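# Two robots move office block to lab bench

## Task

Robot r1 begins inside the office and r2 begins in the corridor that links the office with the lab. Move the wooden block from the office bench onto the lab bench. The office door is locked, but the office has an open service window onto the corridor. The lab door can only be pushed open while someone keeps the release button on the office wall pressed. When finished, the lab door must be closed, both grippers must have let go, and the robots must have backed away. The block must rest on the lab bench on its own, not held in place by a robot. Any robot falling over or being left tilted means failure.

## Robot and tools

Robots: r1 and r2 are identical Hello Robot Stretch 3 units. Each has a two-wheel differential base with a passive rear caster, a vertical mast carrying a lift, and a telescoping arm that points out of the robot's RIGHT side. The base is 0.33 m long and 0.34 m wide and cannot drive sideways, so the gripper is moved fore and aft by driving. Turning on the spot pivots about a point 0.05 m behind the front edge. With the arm retracted and the wrist folded, the robot sweeps a circle of radius 0.28 m; an unfolded level wrist reaches beyond it.

Frames: the base frame has its origin on the floor between the drive wheels, x forward, y left, z up. hand_pose is reported in this frame at the point where closed fingertips meet; with all wrist joints at zero, its x axis is up, y points back along the arm toward the mast, z toward the rear. The odometry frame is the base frame at the start. Each robot reports in its own frames, so only images, lidar_m, wrist_depth_mm and head_depth_mm show where robots are relative to each other.

execute_actions: argument "actions" is a list holding at most one action (empty list returns state and images only). The action is an object keyed by "r1" and/or "r2". Each robot entry may contain:
- "base": exactly one of {"translate_m": d}, a relative straight drive in metres from the current spot, forward positive, -1 to 1; or {"rotate_rad": d}, a relative turn in radians, counter-clockwise (left) positive, -3.2 to 3.2. Base commands count from the robot's last reported position.
- "joints": absolute targets by name: lift_m 0 to 1.1 (arm height); arm_m 0 to 0.52 (extension); wrist_yaw_rad -1.345 to 4.42 (0 along the arm, positive toward the front, 3.0 folded over the base); wrist_pitch_rad -1.57 to 0.451 (0 level, negative tips fingers down); wrist_roll_rad -2.911 to 2.911; gripper_m -0.089 to 0.179 (larger is wider; actual tip gap is a bit smaller, zero below 0.007); head_pan_rad -3.953 to 1.73 (0 ahead, positive left, -1.57 along the arm); head_tilt_rad -1.53 to 0.419 (negative down).
- "contact_limits": {"arm_m": n}, effort percent 1 to 100 at which the arm motion halts with contact_stop; lower is softer but too low halts immediately.
Motions in one action start together. Omitted joints or robots may keep pushing toward old targets. An unknown key or out-of-range number rejects the whole call. "cameras" lists which images to return (r1_head_camera, r1_nav_camera, r1_wrist_camera, r2_head_camera, r2_nav_camera, r2_wrist_camera, or "all"; [] for none). An action lasts at most 15 s. If a result reports a stop, later calls in the same reply are skipped.

wait: {"seconds": 0 to 10}; nothing new is commanded; returns state and images.
zoom_image: {"camera": name, "region": [x0, y0, x1, y1]} in pixels of that camera's latest full image, top-left origin, at most 504 by 504.
finished_scene: {"scene": number}; ends the scene irreversibly and reports success. Call it only once the goal holds stably.

Results: base_status and joint_status tell how each motion ended: "done", "off_target" (resting away from target, possibly still pushing), "contact_stop", "time_out", "torque_fault". After the last three the target is dropped; arm or lift after contact_stop goes slack until commanded again, and a slack lift may sink under load or keep pressing. on_its_own covers uncommanded things; its "held at" is the held target, not the position. motor_effort is percent of max, positive toward larger joint values, bracketed value is the peak; readings carry fixed bias and noise. Positive wheel effort pushes forward. base_odometry counts wheel rotation (slip included); heading is left-positive in -3.142 to 3.142. turned_by_wheels and turned_by_imu give turn since last result. base_tilt gives forward/right lean in degrees with up to about 4 degrees of fixed bias. lidar_m: 12 distances in metres, 30-degree sectors starting straight ahead and going counter-clockwise (4th left, 7th behind, 10th right), plane 0.17 m high, range 0.15 to 12 m, "-" nothing; it sees table legs, other robots, not glass or itself; mast and low lift hide some sectors. wrist_depth_mm (45 to 1000) and head_depth_mm (280 to 4000, sideways image) are 7x7 grids of median depths.

Speed: stowing the arm (lift_m under 0.30, arm_m under 0.03, wrist_yaw_rad over 2.54) lets the base reach 0.30 m/s and 1.9 rad/s; otherwise 0.10 m/s and 0.63 rad/s.

Gripper: command below the object's width to grasp; lower squeezes more. Release by commanding at least 0.02 above the touch value. Neither reading nor "done" proves a grasp; check images. Re-squeezing needs a new value.

Safety: fold or unfold the wrist only with lift_m 0.32 to 0.95, wrist_pitch_rad -0.4 and roll near 0; after folding, lift may go down to 0.25. With yaw below -0.4 keep pitch at -0.5 or lower. Arm pushes with the gripper above about 0.45 m can tip the robot; repeated pushes are worse. Do not drive while the gripper holds or hooks something immovable. If a robot snags or leans, reverse in small steps, free the gripper, and lower lift to about 0.2 if still tipped. Robots must never press each other: once bases touch, any further drive is a hard press that ends the run; object contact is fine. Two robots' travel can differ by up to 2.5 cm per metre. Wrist servos overheat after sustained strain and go limp for 10 s. Avoid dropping, slamming or hard pushing. The simulation runs on during thinking, holding the last command. Objects may be nudged occasionally. Here, one robot must hold the office wall button while the other opens the lab door; pass the block through the service window.

Each tool is called by a JSON object that holds its "method" and its "body".

## Session

{"method": "execute_actions", "body": {"actions": []}}

Scene clock: 0.00 s.
r1.base_odometry: x=+0.000 y=+0.000 heading=+0.000 (m, m, rad; r1's odometry frame)
r1.turned_by_wheels: +0.000 (rad since the last result)
r1.turned_by_imu: +0.000 (rad since the last result)
r1.base_tilt: forward=-0.2 right=+1.9 (deg)
r1.lidar_m: 3.45 2.20 1.29 2.57 1.16 0.88 0.88 0.94 1.02 1.00 1.07 1.58
r1.head_depth_mm: 1919 2916 3316 3290 3330 3158 2129 / 1899 2897 3381 3366 3409 3179 2141 / 1904 2909 3393 3418 3456 3180 2114 / 1892 2916 3446 3510 3519 3198 2124 / 1895 2872 3512 3517 3590 3223 2134 / 1881 2855 3633 3632 3617 3192 2160 / 1883 2869 3636 3642 3703 2822 2180
r1.base_status: not commanded
r1.joint_positions: lift_m=+0.320 arm_m=+0.002 wrist_yaw_rad=+2.961 wrist_pitch_rad=-0.352 wrist_roll_rad=-0.006 gripper_m=+0.037 head_pan_rad=-0.020 head_tilt_rad=+0.007
r1.joint_status: not commanded
r1.motor_effort: left_wheel=+0 right_wheel=-1 lift_m=+23 arm_m=+0 wrist_yaw_rad=+1 wrist_pitch_rad=+4 wrist_roll_rad=+0 gripper_m=+0 head_pan_rad=+0 head_tilt_rad=+2 (%)
r1.hand_pose: x=+0.0204 y=+0.0816 z=+0.3473 quat_wxyz=(+0.186, +0.702, +0.061, +0.685) (m; r1's base frame)
r1.wrist_depth_mm: - - - - - - - / - - - - - - - / - - - - - - - / 817 - 863 880 909 928 936 / 671 - 728 697 716 733 743 / 561 - - 585 599 598 619 / 488 491 508 512 502 517 520
r2.base_odometry: x=+0.000 y=+0.000 heading=+0.000 (m, m, rad; r2's odometry frame)
r2.turned_by_wheels: +0.000 (rad since the last result)
r2.turned_by_imu: +0.000 (rad since the last result)
r2.base_tilt: forward=-0.3 right=-0.5 (deg)
r2.lidar_m: 1.81 1.11 0.98 0.99 0.95 0.85 0.85 0.77 0.72 0.77 0.92 1.52
r2.head_depth_mm: 1859 2866 3501 3513 3557 2857 1962 / 1884 2924 3643 3663 3696 2824 1952 / 1908 2957 3763 3804 3848 2794 1919 / 1910 2641 2799 2913 3059 2747 1935 / 1905 1917 2095 2242 2206 2313 1909 / 1676 1409 2062 - 1766 1857 1807 / 1363 1207 - - 1477 1537 1565
r2.base_status: not commanded
r2.joint_positions: lift_m=+0.389 arm_m=-0.001 wrist_yaw_rad=+2.862 wrist_pitch_rad=-0.388 wrist_roll_rad=+0.006 gripper_m=+0.037 head_pan_rad=-0.009 head_tilt_rad=-0.007
r2.joint_status: not commanded
r2.motor_effort: left_wheel=+0 right_wheel=+1 lift_m=+26 arm_m=+0 wrist_yaw_rad=+0 wrist_pitch_rad=+6 wrist_roll_rad=+0 gripper_m=+0 head_pan_rad=+0 head_tilt_rad=+1 (%)
r2.hand_pose: x=+0.0417 y=+0.0752 z=+0.4079 quat_wxyz=(+0.232, +0.708, +0.038, +0.666) (m; r2's base frame)
r2.wrist_depth_mm: - 933 940 938 921 914 891 / - - - 994 975 960 974 / - - - - - - - / 873 - - - - - - / 796 - 820 848 822 810 817 / 653 - 649 662 680 670 674 / 554 536 562 557 562 559 558
pictures: r1_head_camera (sideways: a quarter turn clockwise sets it upright), r1_nav_camera (sideways: a quarter turn counterclockwise sets it upright), r1_wrist_camera, r2_head_camera (sideways: a quarter turn clockwise sets it upright), r2_nav_camera (sideways: a quarter turn counterclockwise sets it upright), r2_wrist_camera
Images, in order (width x height): r1_head_camera 896x504, r1_nav_camera 672x504, r1_wrist_camera 644x364, r2_head_camera 896x504, r2_nav_camera 672x504, r2_wrist_camera 644x364.

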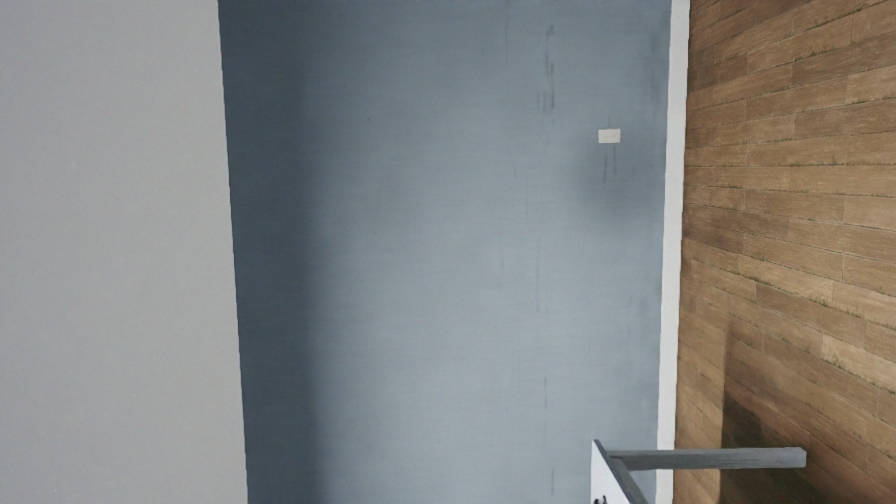

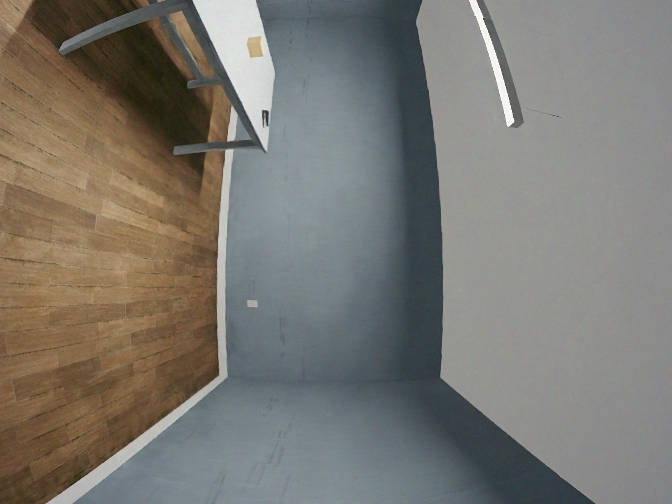

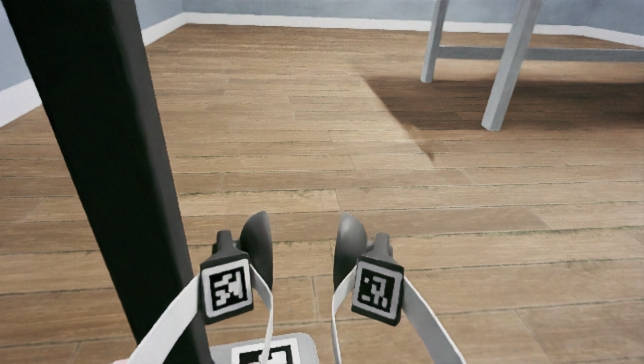

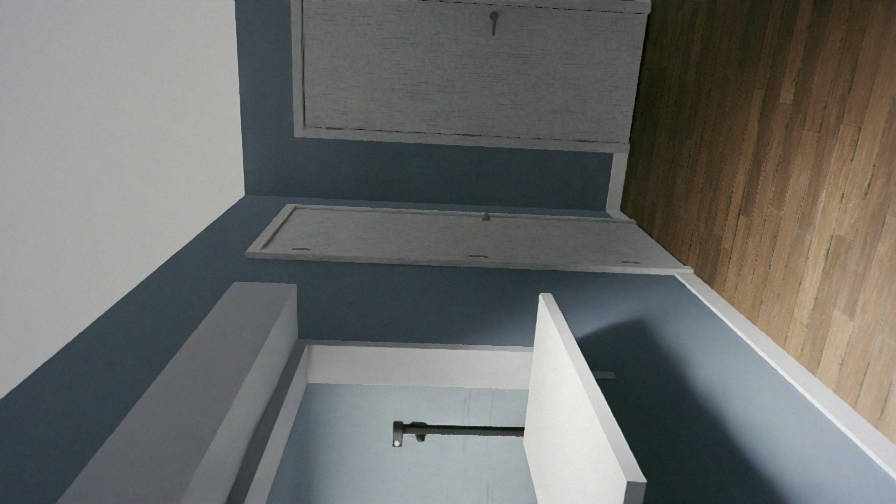

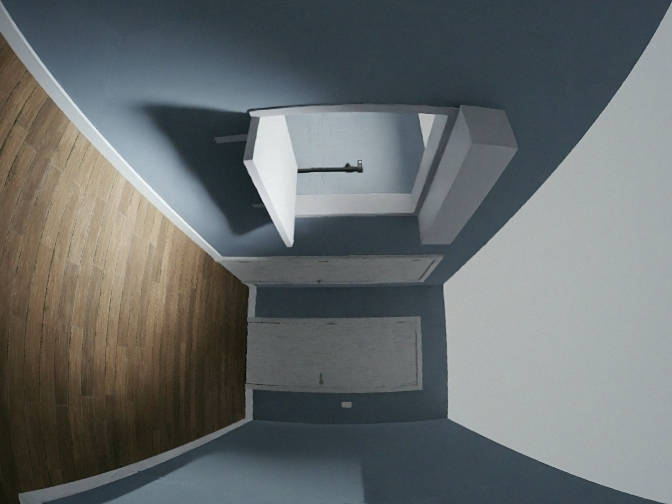

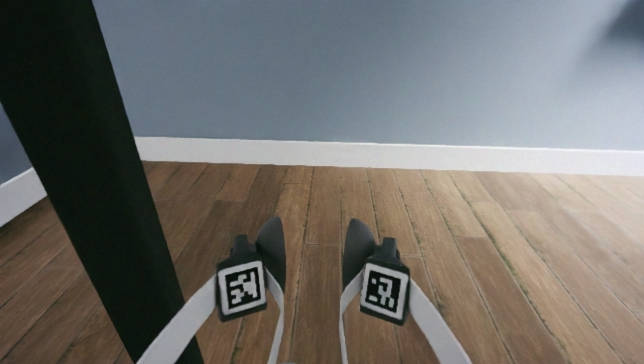

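{"method": "execute_actions", "body": {"actions": [{"r1":{"joints":{"head_pan_rad":0.9,"head_tilt_rad":-0.4}},"r2":{"joints":{"head_pan_rad":0.7,"head_tilt_rad":-0.3}}}], "cameras": ["r1_head_camera","r2_head_camera","r1_nav_camera","r2_nav_camera"]}}

{"method": "execute_actions", "body": {"actions": [{"r1":{"joints":{"head_pan_rad":-1.2,"head_tilt_rad":-0.3}},"r2":{"joints":{"head_pan_rad":-0.9,"head_tilt_rad":-0.3}}}], "cameras": ["r1_head_camera","r2_head_camera","r1_nav_camera","r2_nav_camera"]}}

{"method": "execute_actions", "body": {"actions": [{"r1":{"joints":{"head_pan_rad":-3.0,"head_tilt_rad":-0.3}},"r2":{"joints":{"head_pan_rad":-3.0,"head_tilt_rad":-0.3}}}], "cameras": ["r1_head_camera","r2_head_camera","r1_nav_camera","r2_nav_camera"]}}

Scene clock: 6.30 s.
r1.base_odometry: x=+0.000 y=+0.000 heading=+0.000 (m, m, rad; r1's odometry frame)
r1.turned_by_wheels: +0.000 (rad since the last result)
r1.turned_by_imu: +0.000 (rad since the last result)
r1.base_tilt: forward=-0.2 right=+1.9 (deg)
r1.lidar_m: 3.43 2.20 1.30 2.57 1.16 0.88 0.88 0.94 1.01 1.00 1.07 1.57
r1.head_depth_mm: 3931 - 2396 2695 2184 1669 1345 / - - - 1651 2201 1673 1355 / - - - 1446 2022 1644 1355 / 3817 - - 2716 2221 1694 1358 / 3617 3828 - 2918 2148 1702 1362 / 3421 3616 3941 3295 2254 1702 1376 / 3273 3439 3682 3347 2252 1717 1377
r1.base_status: not commanded
r1.joint_positions: lift_m=+0.320 arm_m=+0.002 wrist_yaw_rad=+2.961 wrist_pitch_rad=-0.352 wrist_roll_rad=-0.006 gripper_m=+0.037 head_pan_rad=+0.893 head_tilt_rad=-0.395
r1.joint_status: all done
r1.motor_effort: left_wheel=+0(0) right_wheel=+0(1) lift_m=+23(23) arm_m=+0(0) wrist_yaw_rad=+1(1) wrist_pitch_rad=+4(4) wrist_roll_rad=+0(0) gripper_m=+0(0) head_pan_rad=+2(28) head_tilt_rad=-3(32) (%)
r1.hand_pose: x=+0.0204 y=+0.0816 z=+0.3473 quat_wxyz=(+0.186, +0.702, +0.061, +0.685) (m; r1's base frame)
r1.wrist_depth_mm: - - - - - - - / - - - - - - - / - - - - - - - / 824 - 866 880 896 929 938 / 670 - 727 698 728 724 749 / 567 - - 585 601 609 616 / 488 487 507 514 505 516 528
r2.base_odometry: x=+0.000 y=+0.000 heading=+0.000 (m, m, rad; r2's odometry frame)
r2.turned_by_wheels: +0.000 (rad since the last result)
r2.turned_by_imu: +0.001 (rad since the last result)
r2.base_tilt: forward=-0.3 right=-0.5 (deg)
r2.lidar_m: 1.81 1.11 0.98 0.98 0.96 0.85 0.85 0.77 0.72 0.77 0.92 1.52
r2.head_depth_mm: 1337 - - 1482 1666 1753 1419 / 1070 1153 1246 1362 1502 1634 1410 / 1006 1076 1155 1266 1375 1508 1412 / 946 1010 1083 1171 1264 1381 1407 / 893 949 1015 1087 1170 1274 1342 / 845 897 953 1022 1093 1184 1280 / 803 849 898 959 1022 1099 1183
r2.base_status: not commanded
r2.joint_positions: lift_m=+0.389 arm_m=-0.001 wrist_yaw_rad=+2.862 wrist_pitch_rad=-0.388 wrist_roll_rad=+0.006 gripper_m=+0.037 head_pan_rad=+0.693 head_tilt_rad=-0.296
r2.joint_status: all done
r2.motor_effort: left_wheel=+0(0) right_wheel=+0(0) lift_m=+26(26) arm_m=-1(1) wrist_yaw_rad=+0(0) wrist_pitch_rad=+6(6) wrist_roll_rad=+0(1) gripper_m=-1(0) head_pan_rad=+6(48) head_tilt_rad=-2(20) (%)
r2.hand_pose: x=+0.0417 y=+0.0752 z=+0.4079 quat_wxyz=(+0.232, +0.708, +0.038, +0.666) (m; r2's base frame)
r2.wrist_depth_mm: - 935 909 924 909 900 900 / - - - 989 986 982 975 / - - - - - - - / 883 - - - - - - / 780 - 821 849 817 823 819 / 652 - 666 668 681 669 673 / 551 539 556 555 556 566 560
pictures: r1_head_camera (sideways: a quarter turn clockwise sets it upright), r1_nav_camera (sideways: a quarter turn counterclockwise sets it upright), r2_head_camera (sideways: a quarter turn clockwise sets it upright), r2_nav_camera (sideways: a quarter turn counterclockwise sets it upright)
Images, in order (width x height): r1_head_camera 896x504, r1_nav_camera 672x504, r2_head_camera 896x504, r2_nav_camera 672x504.

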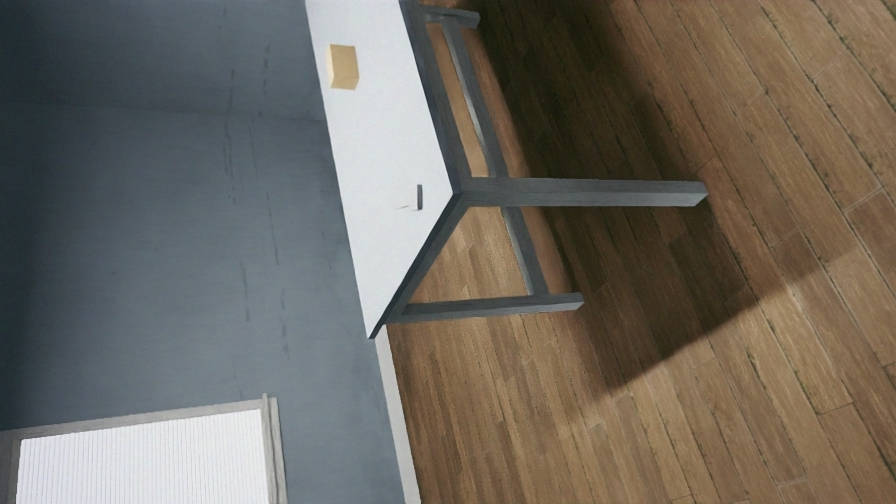

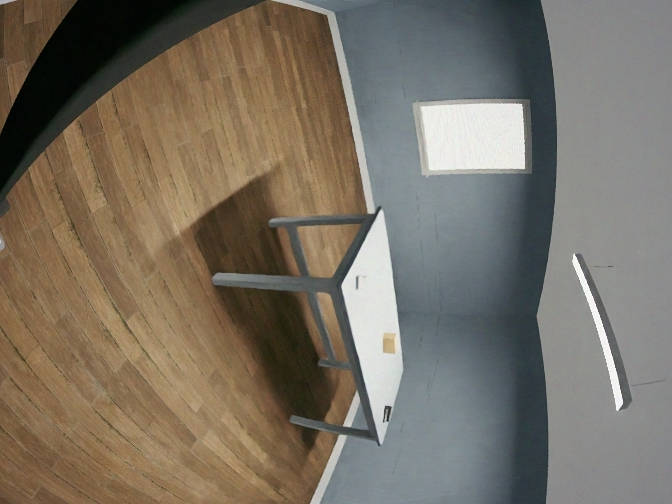

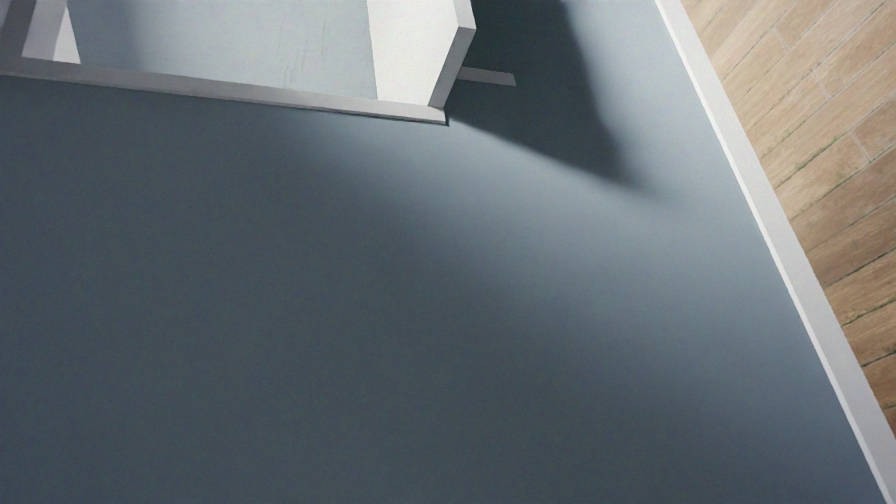

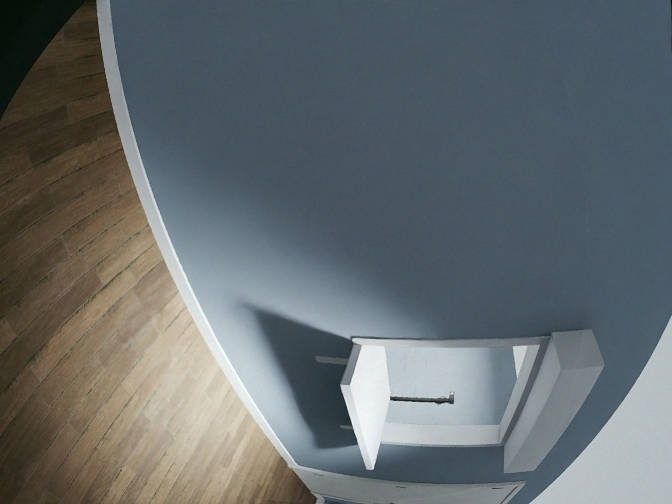

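Scene clock: 7.87 s.
r1.base_odometry: x=+0.000 y=+0.000 heading=+0.000 (m, m, rad; r1's odometry frame)
r1.turned_by_wheels: +0.000 (rad since the last result)
r1.turned_by_imu: +0.000 (rad since the last result)
r1.base_tilt: forward=-0.1 right=+1.9 (deg)
r1.lidar_m: 3.44 2.20 1.29 2.57 1.17 0.88 0.87 0.94 1.01 1.00 1.07 1.58
r1.head_depth_mm: 820 865 914 974 1035 1106 1191 / 862 911 971 1031 1107 1189 1280 / 915 969 1026 1100 1183 1278 1359 / 963 1024 1101 1177 1280 1387 1423 / 1024 1094 1178 1269 1374 1517 1467 / 1088 1170 1269 1377 1501 1654 1471 / 1169 1265 1368 1497 1660 1764 1471
r1.base_status: not commanded
r1.joint_positions: lift_m=+0.320 arm_m=+0.002 wrist_yaw_rad=+2.961 wrist_pitch_rad=-0.352 wrist_roll_rad=-0.006 gripper_m=+0.037 head_pan_rad=-1.193 head_tilt_rad=-0.310
r1.joint_status: all done
r1.motor_effort: left_wheel=+0(0) right_wheel=+0(0) lift_m=+23(23) arm_m=+0(0) wrist_yaw_rad=+2(1) wrist_pitch_rad=+4(4) wrist_roll_rad=+0(0) gripper_m=-1(1) head_pan_rad=-3(30) head_tilt_rad=+6(16) (%)
r1.hand_pose: x=+0.0204 y=+0.0816 z=+0.3473 quat_wxyz=(+0.186, +0.702, +0.061, +0.685) (m; r1's base frame)
r1.wrist_depth_mm: - - - - - - - / - - - - - - - / - - - - - - - / 815 - 852 889 892 922 937 / 674 - 720 708 721 739 727 / 569 - - 585 601 604 621 / 482 491 512 519 511 514 519
r2.base_odometry: x=+0.000 y=+0.000 heading=+0.000 (m, m, rad; r2's odometry frame)
r2.turned_by_wheels: +0.000 (rad since the last result)
r2.turned_by_imu: +0.000 (rad since the last result)
r2.base_tilt: forward=-0.3 right=-0.5 (deg)
r2.lidar_m: 1.82 1.11 0.98 0.99 0.96 0.85 0.85 0.77 0.71 0.77 0.92 1.52
r2.head_depth_mm: 793 837 883 923 963 1002 1044 / 826 857 906 970 1039 1119 1202 / 954 1002 1047 1100 1158 1227 1282 / 1117 1183 1244 1323 1401 1501 1397 / 1350 1435 1541 1653 1788 1699 1399 / 1692 1835 2000 2207 2231 1751 1394 / 2254 2533 2876 3089 2367 1752 1385
r2.base_status: not commanded
r2.joint_positions: lift_m=+0.389 arm_m=-0.001 wrist_yaw_rad=+2.862 wrist_pitch_rad=-0.388 wrist_roll_rad=+0.006 gripper_m=+0.037 head_pan_rad=-0.893 head_tilt_rad=-0.296
r2.joint_status: all done
r2.motor_effort: left_wheel=+0(0) right_wheel=+0(1) lift_m=+26(26) arm_m=-1(0) wrist_yaw_rad=+0(0) wrist_pitch_rad=+6(6) wrist_roll_rad=+0(0) gripper_m=+0(0) head_pan_rad=-4(48) head_tilt_rad=-2(2) (%)
r2.hand_pose: x=+0.0417 y=+0.0752 z=+0.4079 quat_wxyz=(+0.232, +0.708, +0.038, +0.666) (m; r2's base frame)
r2.wrist_depth_mm: - 929 950 926 918 897 881 / - - - - 987 978 961 / - - - - - - - / 897 - - - - - - / 791 - 828 843 826 819 822 / 653 - 654 670 687 678 679 / 555 536 561 564 560 563 570
pictures: r1_head_camera (sideways: a quarter turn clockwise sets it upright), r1_nav_camera (sideways: a quarter turn counterclockwise sets it upright), r2_head_camera (sideways: a quarter turn clockwise sets it upright), r2_nav_camera (sideways: a quarter turn counterclockwise sets it upright)
Images, in order (width x height): r1_head_camera 896x504, r1_nav_camera 672x504, r2_head_camera 896x504, r2_nav_camera 672x504.

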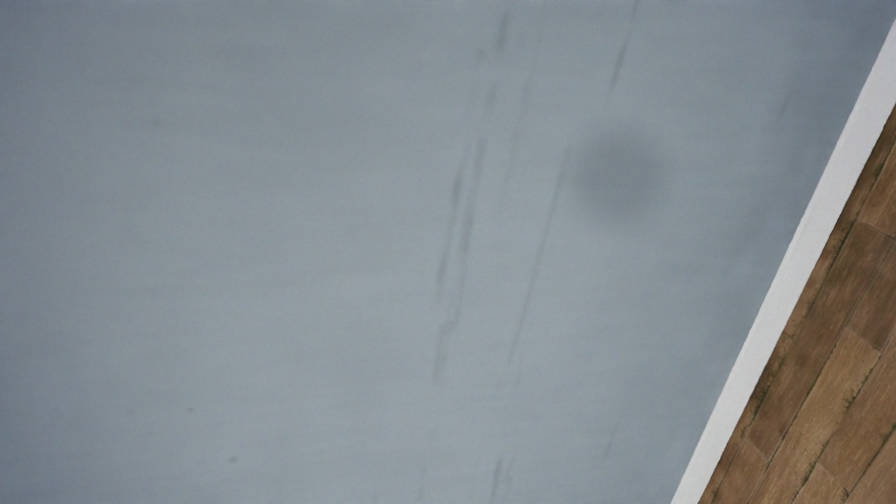

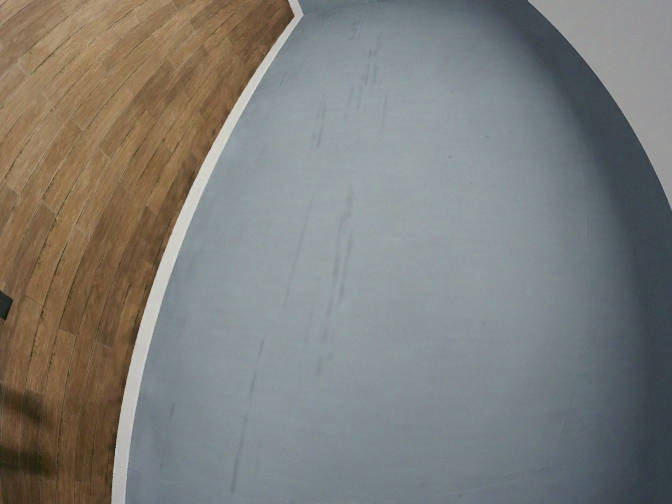

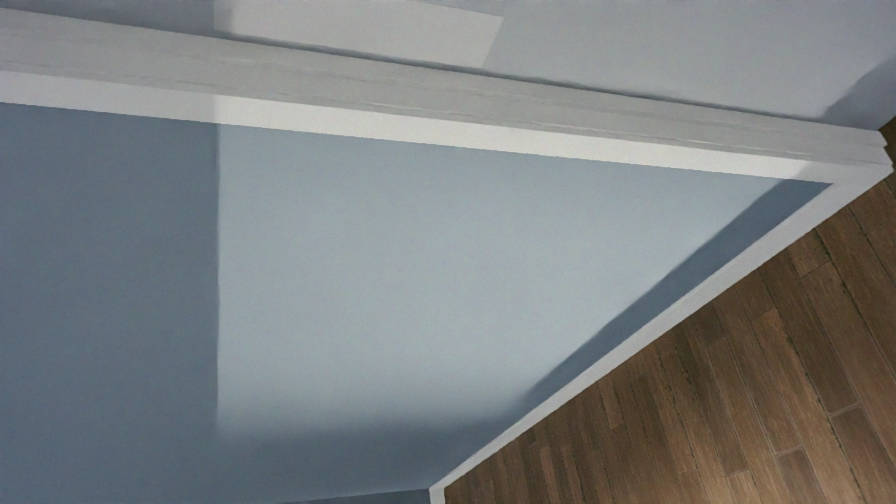

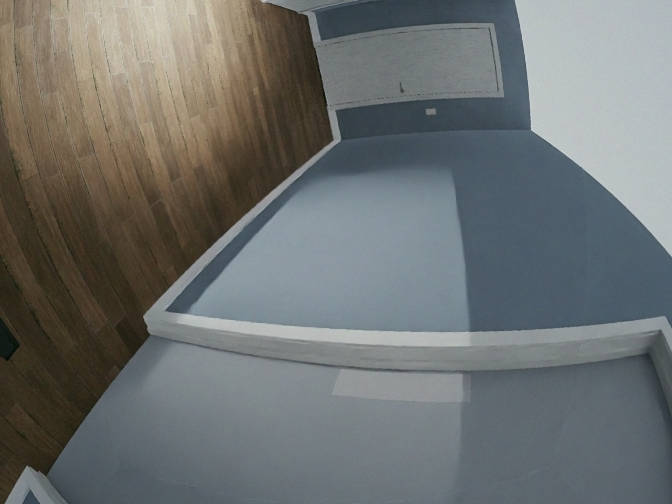

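Scene clock: 9.43 s.
r1.base_odometry: x=+0.000 y=+0.000 heading=+0.000 (m, m, rad; r1's odometry frame)
r1.turned_by_wheels: +0.000 (rad since the last result)
r1.turned_by_imu: +0.000 (rad since the last result)
r1.base_tilt: forward=-0.2 right=+1.9 (deg)
r1.lidar_m: 3.45 2.21 1.30 2.57 1.17 0.88 0.88 0.94 1.02 1.00 1.07 1.58
r1.head_depth_mm: 697 736 784 836 893 959 1036 / 716 759 809 864 927 995 1083 / 738 785 835 897 966 1041 1136 / 761 812 865 926 1001 1089 1187 / 785 835 891 966 1043 1137 1252 / 809 865 930 1001 1090 1190 1303 / 837 894 961 1037 1127 1256 1385
r1.base_status: not commanded
r1.joint_positions: lift_m=+0.320 arm_m=+0.002 wrist_yaw_rad=+2.961 wrist_pitch_rad=-0.352 wrist_roll_rad=-0.006 gripper_m=+0.037 head_pan_rad=-2.993 head_tilt_rad=-0.310
r1.joint_status: all done
r1.motor_effort: left_wheel=+0(0) right_wheel=+0(1) lift_m=+23(23) arm_m=+0(0) wrist_yaw_rad=+0(1) wrist_pitch_rad=+4(4) wrist_roll_rad=+0(0) gripper_m=-1(0) head_pan_rad=-3(30) head_tilt_rad=+6(4) (%)
r1.hand_pose: x=+0.0204 y=+0.0816 z=+0.3473 quat_wxyz=(+0.186, +0.702, +0.061, +0.685) (m; r1's base frame)
r1.wrist_depth_mm: - - - - - - - / - - - - - - - / - - - - - - - / 815 - 865 877 903 906 948 / 669 - 717 693 730 727 741 / 559 - - 580 602 606 614 / 486 490 508 517 507 515 522
r2.base_odometry: x=+0.000 y=+0.000 heading=+0.000 (m, m, rad; r2's odometry frame)
r2.turned_by_wheels: +0.000 (rad since the last result)
r2.turned_by_imu: +0.000 (rad since the last result)
r2.base_tilt: forward=-0.4 right=-0.5 (deg)
r2.lidar_m: 1.81 1.11 0.98 0.99 0.95 0.85 0.85 0.77 0.72 0.77 0.92 1.52
r2.head_depth_mm: 688 723 763 808 857 915 979 / 722 762 806 855 911 977 1045 / 762 806 853 912 972 1047 1129 / 802 853 907 970 1041 1129 1218 / 847 904 968 1040 1125 1218 1313 / 873 921 977 1041 1109 1182 1261 / 777 814 855 898 949 1005 1068
r2.base_status: not commanded
r2.joint_positions: lift_m=+0.389 arm_m=-0.001 wrist_yaw_rad=+2.862 wrist_pitch_rad=-0.388 wrist_roll_rad=+0.006 gripper_m=+0.037 head_pan_rad=-2.993 head_tilt_rad=-0.296
r2.joint_status: all done
r2.motor_effort: left_wheel=+0(0) right_wheel=+1(1) lift_m=+26(27) arm_m=-1(1) wrist_yaw_rad=+0(0) wrist_pitch_rad=+6(6) wrist_roll_rad=+0(0) gripper_m=+0(0) head_pan_rad=-3(45) head_tilt_rad=-3(1) (%)
r2.hand_pose: x=+0.0417 y=+0.0752 z=+0.4079 quat_wxyz=(+0.232, +0.708, +0.038, +0.666) (m; r2's base frame)
r2.wrist_depth_mm: - 932 931 916 953 909 885 / - - - 987 981 954 950 / - - - - - - - / 870 - - - - - - / 790 - 832 858 822 813 826 / 646 - 656 645 685 672 680 / 555 528 560 562 562 570 566
pictures: r1_head_camera (sideways: a quarter turn clockwise sets it upright), r1_nav_camera (sideways: a quarter turn counterclockwise sets it upright), r2_head_camera (sideways: a quarter turn clockwise sets it upright), r2_nav_camera (sideways: a quarter turn counterclockwise sets it upright)
Images, in order (width x height): r1_head_camera 896x504, r1_nav_camera 672x504, r2_head_camera 896x504, r2_nav_camera 672x504.

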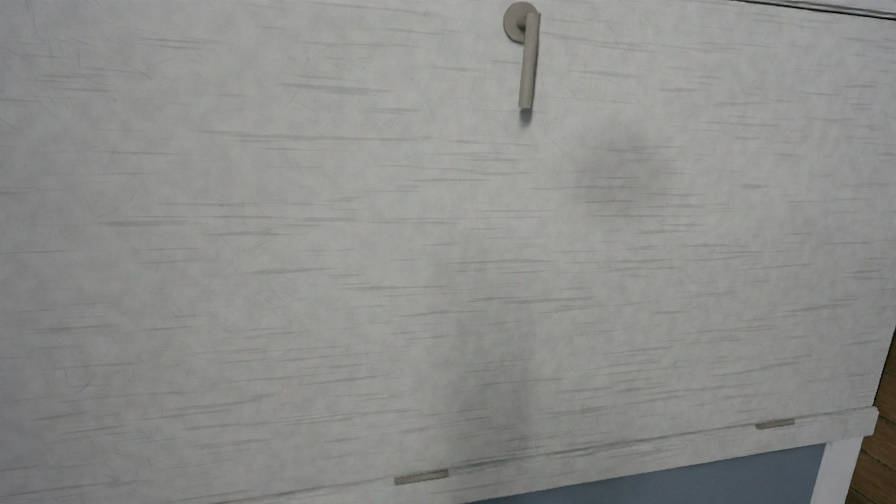

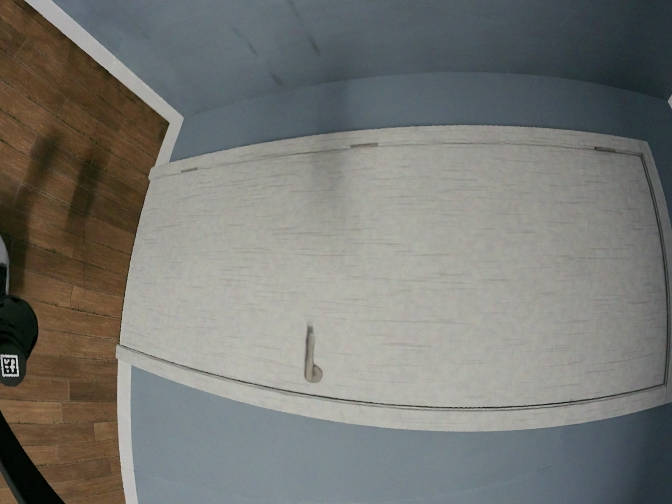

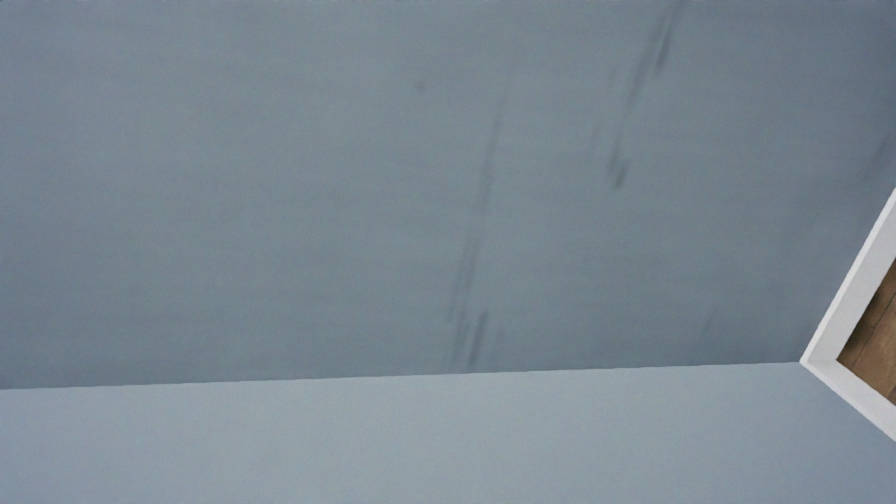

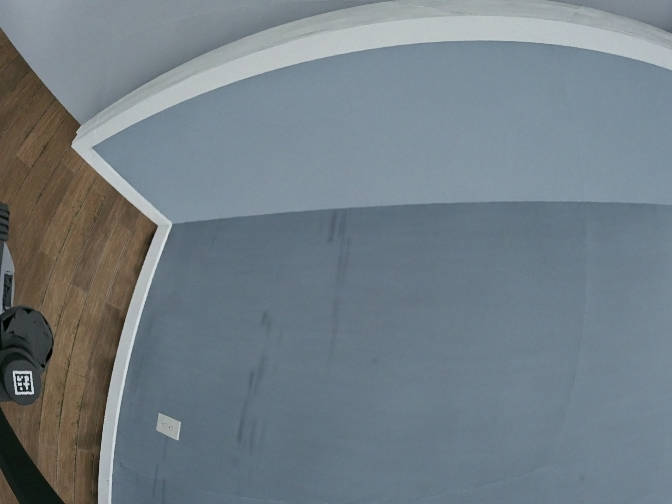

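{"method": "execute_actions", "body": {"actions": [{"r1":{"joints":{"head_pan_rad":1.73,"head_tilt_rad":-0.2}},"r2":{"joints":{"head_pan_rad":-1.9,"head_tilt_rad":-0.2}}}], "cameras": ["r1_head_camera","r2_head_camera","r1_nav_camera","r2_nav_camera"]}}

{"method": "execute_actions", "body": {"actions": [{"r1":{"joints":{"head_pan_rad":-3.9,"head_tilt_rad":-0.2}},"r2":{"joints":{"head_pan_rad":0.3,"head_tilt_rad":-0.2}}}], "cameras": ["r1_head_camera","r2_head_camera","r1_nav_camera"]}}

Scene clock: 21.27 s.
r1.base_odometry: x=+0.000 y=+0.000 heading=+0.000 (m, m, rad; r1's odometry frame)
r1.turned_by_wheels: +0.000 (rad since the last result)
r1.turned_by_imu: +0.001 (rad since the last result)
r1.base_tilt: forward=-0.1 right=+1.9 (deg)
r1.lidar_m: 3.45 2.20 1.30 2.57 1.17 0.88 0.88 0.94 1.02 1.00 1.07 1.58
r1.head_depth_mm: 3246 3407 3559 3720 3048 2065 1589 / 3217 3486 3681 3808 3055 2101 1588 / 3187 3600 3742 3935 3082 2094 1603 / 2887 3121 3189 3389 2954 2120 1605 / 2195 2235 2309 2225 2405 2132 1614 / 1735 1982 - 1976 1927 1950 1603 / 1533 - - - - - -
r1.base_status: not commanded
r1.joint_positions: lift_m=+0.320 arm_m=+0.002 wrist_yaw_rad=+2.961 wrist_pitch_rad=-0.352 wrist_roll_rad=-0.006 gripper_m=+0.037 head_pan_rad=+1.703 head_tilt_rad=-0.211
r1.joint_status: head_pan_rad off_target (ended at +1.703, target +1.730); the others done
joint sent to its limit — the command would take r1.head_pan_rad past its upper limit, so that joint was sent only as far as its limit.
r1.motor_effort: left_wheel=+0(0) right_wheel=+0(0) lift_m=+23(23) arm_m=+0(0) wrist_yaw_rad=+1(0) wrist_pitch_rad=+4(4) wrist_roll_rad=+0(0) gripper_m=+0(0) head_pan_rad=+3(30) head_tilt_rad=+6(18) (%)
r1.hand_pose: x=+0.0204 y=+0.0816 z=+0.3473 quat_wxyz=(+0.186, +0.702, +0.061, +0.685) (m; r1's base frame)
r1.wrist_depth_mm: - - - - - - - / - - - - - - - / - - - - - - - / 822 - 860 872 873 918 932 / 667 - 725 700 726 728 745 / 558 - - 579 591 608 620 / 487 488 512 516 509 517 520
r2.base_odometry: x=+0.000 y=+0.000 heading=+0.000 (m, m, rad; r2's odometry frame)
r2.turned_by_wheels: +0.000 (rad since the last result)
r2.turned_by_imu: +0.001 (rad since the last result)
r2.base_tilt: forward=-0.3 right=-0.5 (deg)
r2.lidar_m: 1.81 1.11 0.98 0.98 0.96 0.85 0.85 0.77 0.72 0.77 0.92 1.52
r2.head_depth_mm: 635 642 650 663 695 738 788 / 644 675 709 749 785 825 852 / 643 675 709 749 794 841 896 / 646 677 711 751 792 842 900 / 646 677 712 751 793 841 897 / 646 678 712 752 794 843 900 / 646 679 713 752 796 845 899
r2.base_status: not commanded
r2.joint_positions: lift_m=+0.389 arm_m=-0.001 wrist_yaw_rad=+2.862 wrist_pitch_rad=-0.388 wrist_roll_rad=+0.006 gripper_m=+0.037 head_pan_rad=-1.907 head_tilt_rad=-0.211
r2.joint_status: all done
r2.motor_effort: left_wheel=+0(0) right_wheel=+0(0) lift_m=+26(26) arm_m=-1(0) wrist_yaw_rad=+0(0) wrist_pitch_rad=+6(6) wrist_roll_rad=+0(0) gripper_m=+0(0) head_pan_rad=+4(48) head_tilt_rad=+4(10) (%)
r2.hand_pose: x=+0.0417 y=+0.0752 z=+0.4079 quat_wxyz=(+0.232, +0.708, +0.038, +0.666) (m; r2's base frame)
r2.wrist_depth_mm: - 953 919 926 913 898 885 / - - - 985 992 980 965 / - - - - - - - / 885 - - - - - - / 794 - 826 848 823 833 833 / 653 - 662 659 677 676 676 / 556 542 558 559 565 565 572
pictures: r1_head_camera (sideways: a quarter turn clockwise sets it upright), r1_nav_camera (sideways: a quarter turn counterclockwise sets it upright), r2_head_camera (sideways: a quarter turn clockwise sets it upright), r2_nav_camera (sideways: a quarter turn counterclockwise sets it upright)
Images, in order (width x height): r1_head_camera 896x504, r1_nav_camera 672x504, r2_head_camera 896x504, r2_nav_camera 672x504.

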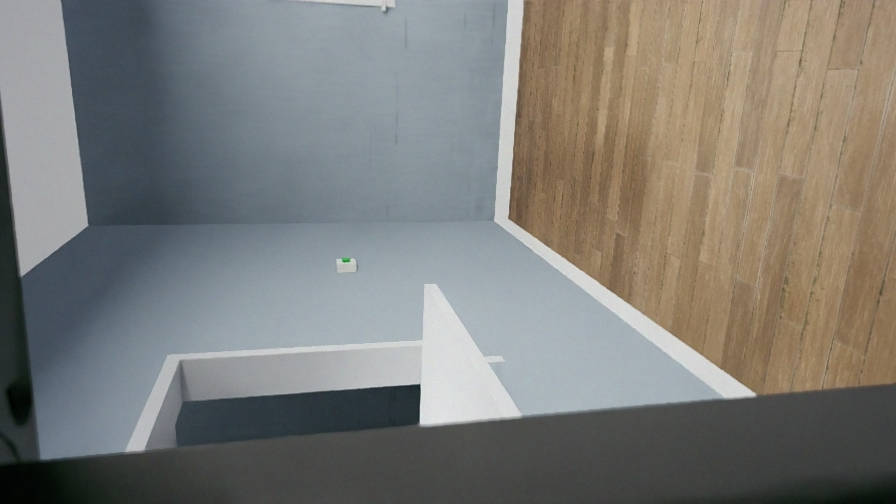

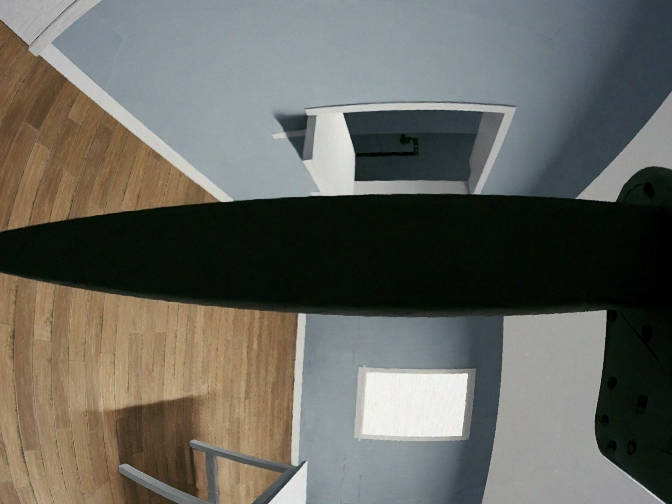

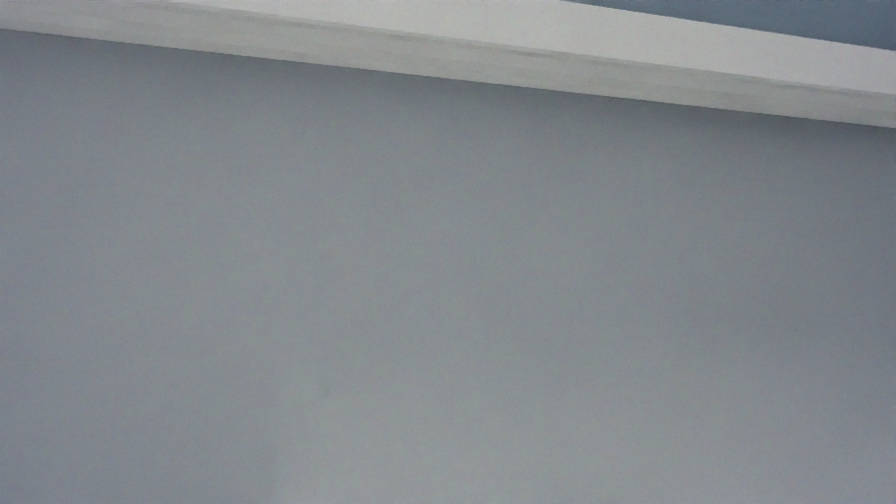

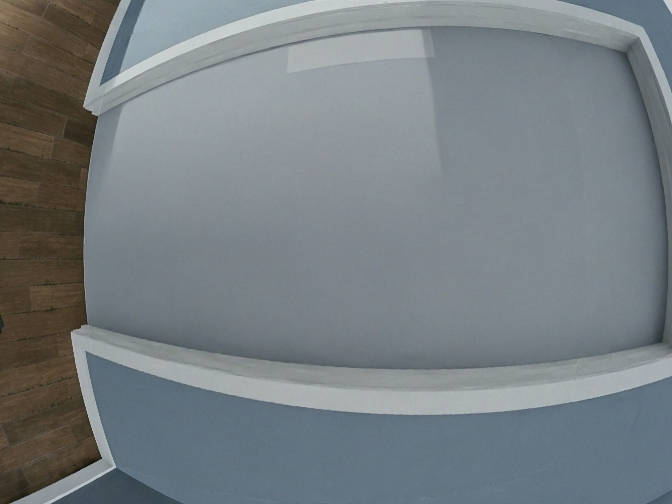

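Scene clock: 24.40 s.
r1.base_odometry: x=+0.000 y=+0.000 heading=+0.000 (m, m, rad; r1's odometry frame)
r1.turned_by_wheels: +0.000 (rad since the last result)
r1.turned_by_imu: +0.000 (rad since the last result)
r1.base_tilt: forward=-0.2 right=+1.9 (deg)
r1.lidar_m: 3.44 2.20 1.30 2.58 1.16 0.88 0.88 0.93 1.02 1.00 1.07 1.58
r1.head_depth_mm: - - - - - - - / 1109 1164 1210 1273 1339 1414 1485 / 1024 1066 1123 1175 1240 1310 1378 / 943 986 1032 1084 1130 1192 1252 / 885 921 959 996 1042 1088 1141 / 831 862 894 928 968 1004 1050 / 781 807 835 867 901 937 968
r1.base_status: not commanded
r1.joint_positions: lift_m=+0.320 arm_m=+0.002 wrist_yaw_rad=+2.961 wrist_pitch_rad=-0.352 wrist_roll_rad=-0.006 gripper_m=+0.037 head_pan_rad=-3.893 head_tilt_rad=-0.211
r1.joint_status: all done
r1.motor_effort: left_wheel=+0(0) right_wheel=+0(0) lift_m=+23(23) arm_m=+0(0) wrist_yaw_rad=+2(0) wrist_pitch_rad=+4(4) wrist_roll_rad=+0(0) gripper_m=+0(0) head_pan_rad=-3(29) head_tilt_rad=+6(7) (%)
r1.hand_pose: x=+0.0204 y=+0.0816 z=+0.3473 quat_wxyz=(+0.186, +0.702, +0.061, +0.685) (m; r1's base frame)
r1.wrist_depth_mm: - - - - - - - / - - - - - - - / - - - - - - - / 824 - 872 874 901 935 929 / 675 - 710 702 722 727 745 / 565 - - 582 601 612 607 / 487 490 507 518 504 512 528
r2.base_odometry: x=+0.000 y=+0.000 heading=+0.000 (m, m, rad; r2's odometry frame)
r2.turned_by_wheels: +0.000 (rad since the last result)
r2.turned_by_imu: +0.001 (rad since the last result)
r2.base_tilt: forward=-0.3 right=-0.5 (deg)
r2.lidar_m: 1.81 1.11 0.98 0.99 0.95 0.85 0.85 0.78 0.71 0.77 0.92 1.52
r2.head_depth_mm: 2375 2590 2860 3234 2936 2007 1528 / 1607 2026 2288 2490 2591 2007 1532 / 1320 1933 2040 2055 2174 1982 1517 / 1157 - - 1752 1787 1842 1513 / 1141 - - 1543 1527 1617 1496 / 1092 1148 1198 1263 1324 1397 1421 / 996 1035 1072 1124 1174 1232 1293
r2.base_status: not commanded
r2.joint_positions: lift_m=+0.389 arm_m=-0.001 wrist_yaw_rad=+2.862 wrist_pitch_rad=-0.388 wrist_roll_rad=+0.006 gripper_m=+0.037 head_pan_rad=+0.293 head_tilt_rad=-0.211
r2.joint_status: all done
r2.motor_effort: left_wheel=+1(0) right_wheel=+1(0) lift_m=+26(26) arm_m=+0(1) wrist_yaw_rad=+0(0) wrist_pitch_rad=+6(6) wrist_roll_rad=+0(1) gripper_m=+0(0) head_pan_rad=+5(48) head_tilt_rad=+3(6) (%)
r2.hand_pose: x=+0.0417 y=+0.0752 z=+0.4079 quat_wxyz=(+0.232, +0.708, +0.038, +0.666) (m; r2's base frame)
r2.wrist_depth_mm: - 942 935 926 899 892 901 / - - - 999 999 982 976 / - - - - - - - / 893 - - - - - - / 789 - 804 846 838 823 824 / 646 - 654 664 687 665 669 / 548 533 555 555 561 562 567
pictures: r1_head_camera (sideways: a quarter turn clockwise sets it upright), r1_nav_camera (sideways: a quarter turn counterclockwise sets it upright), r2_head_camera (sideways: a quarter turn clockwise sets it upright)
Images, in order (width x height): r1_head_camera 896x504, r1_nav_camera 672x504, r2_head_camera 896x504.

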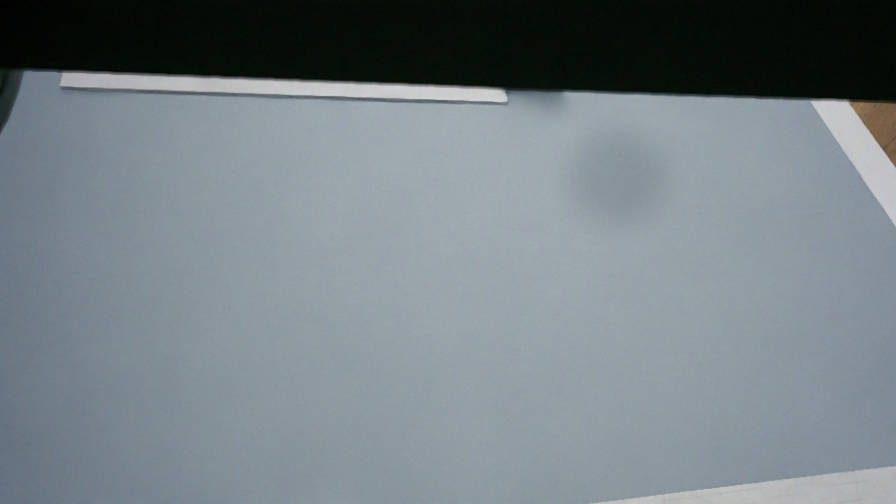

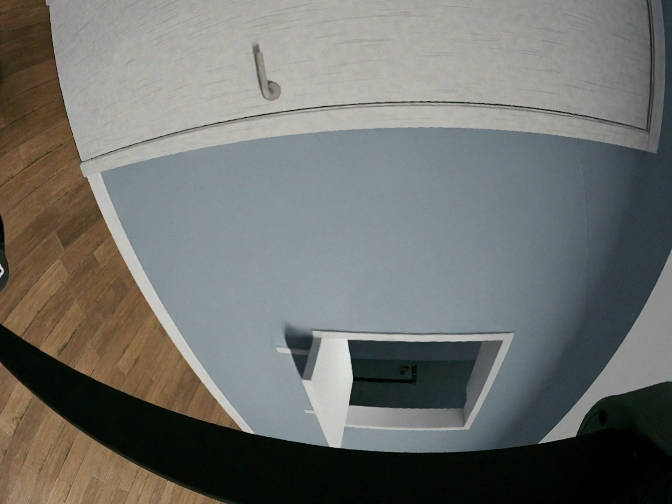

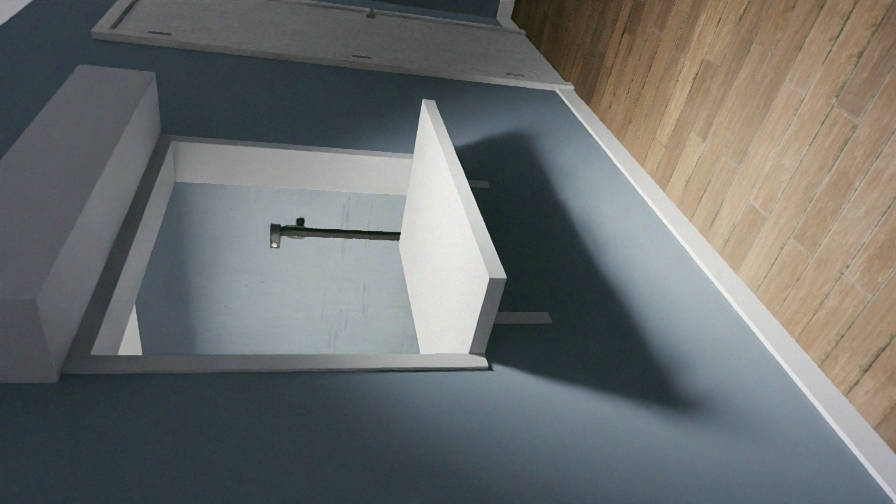

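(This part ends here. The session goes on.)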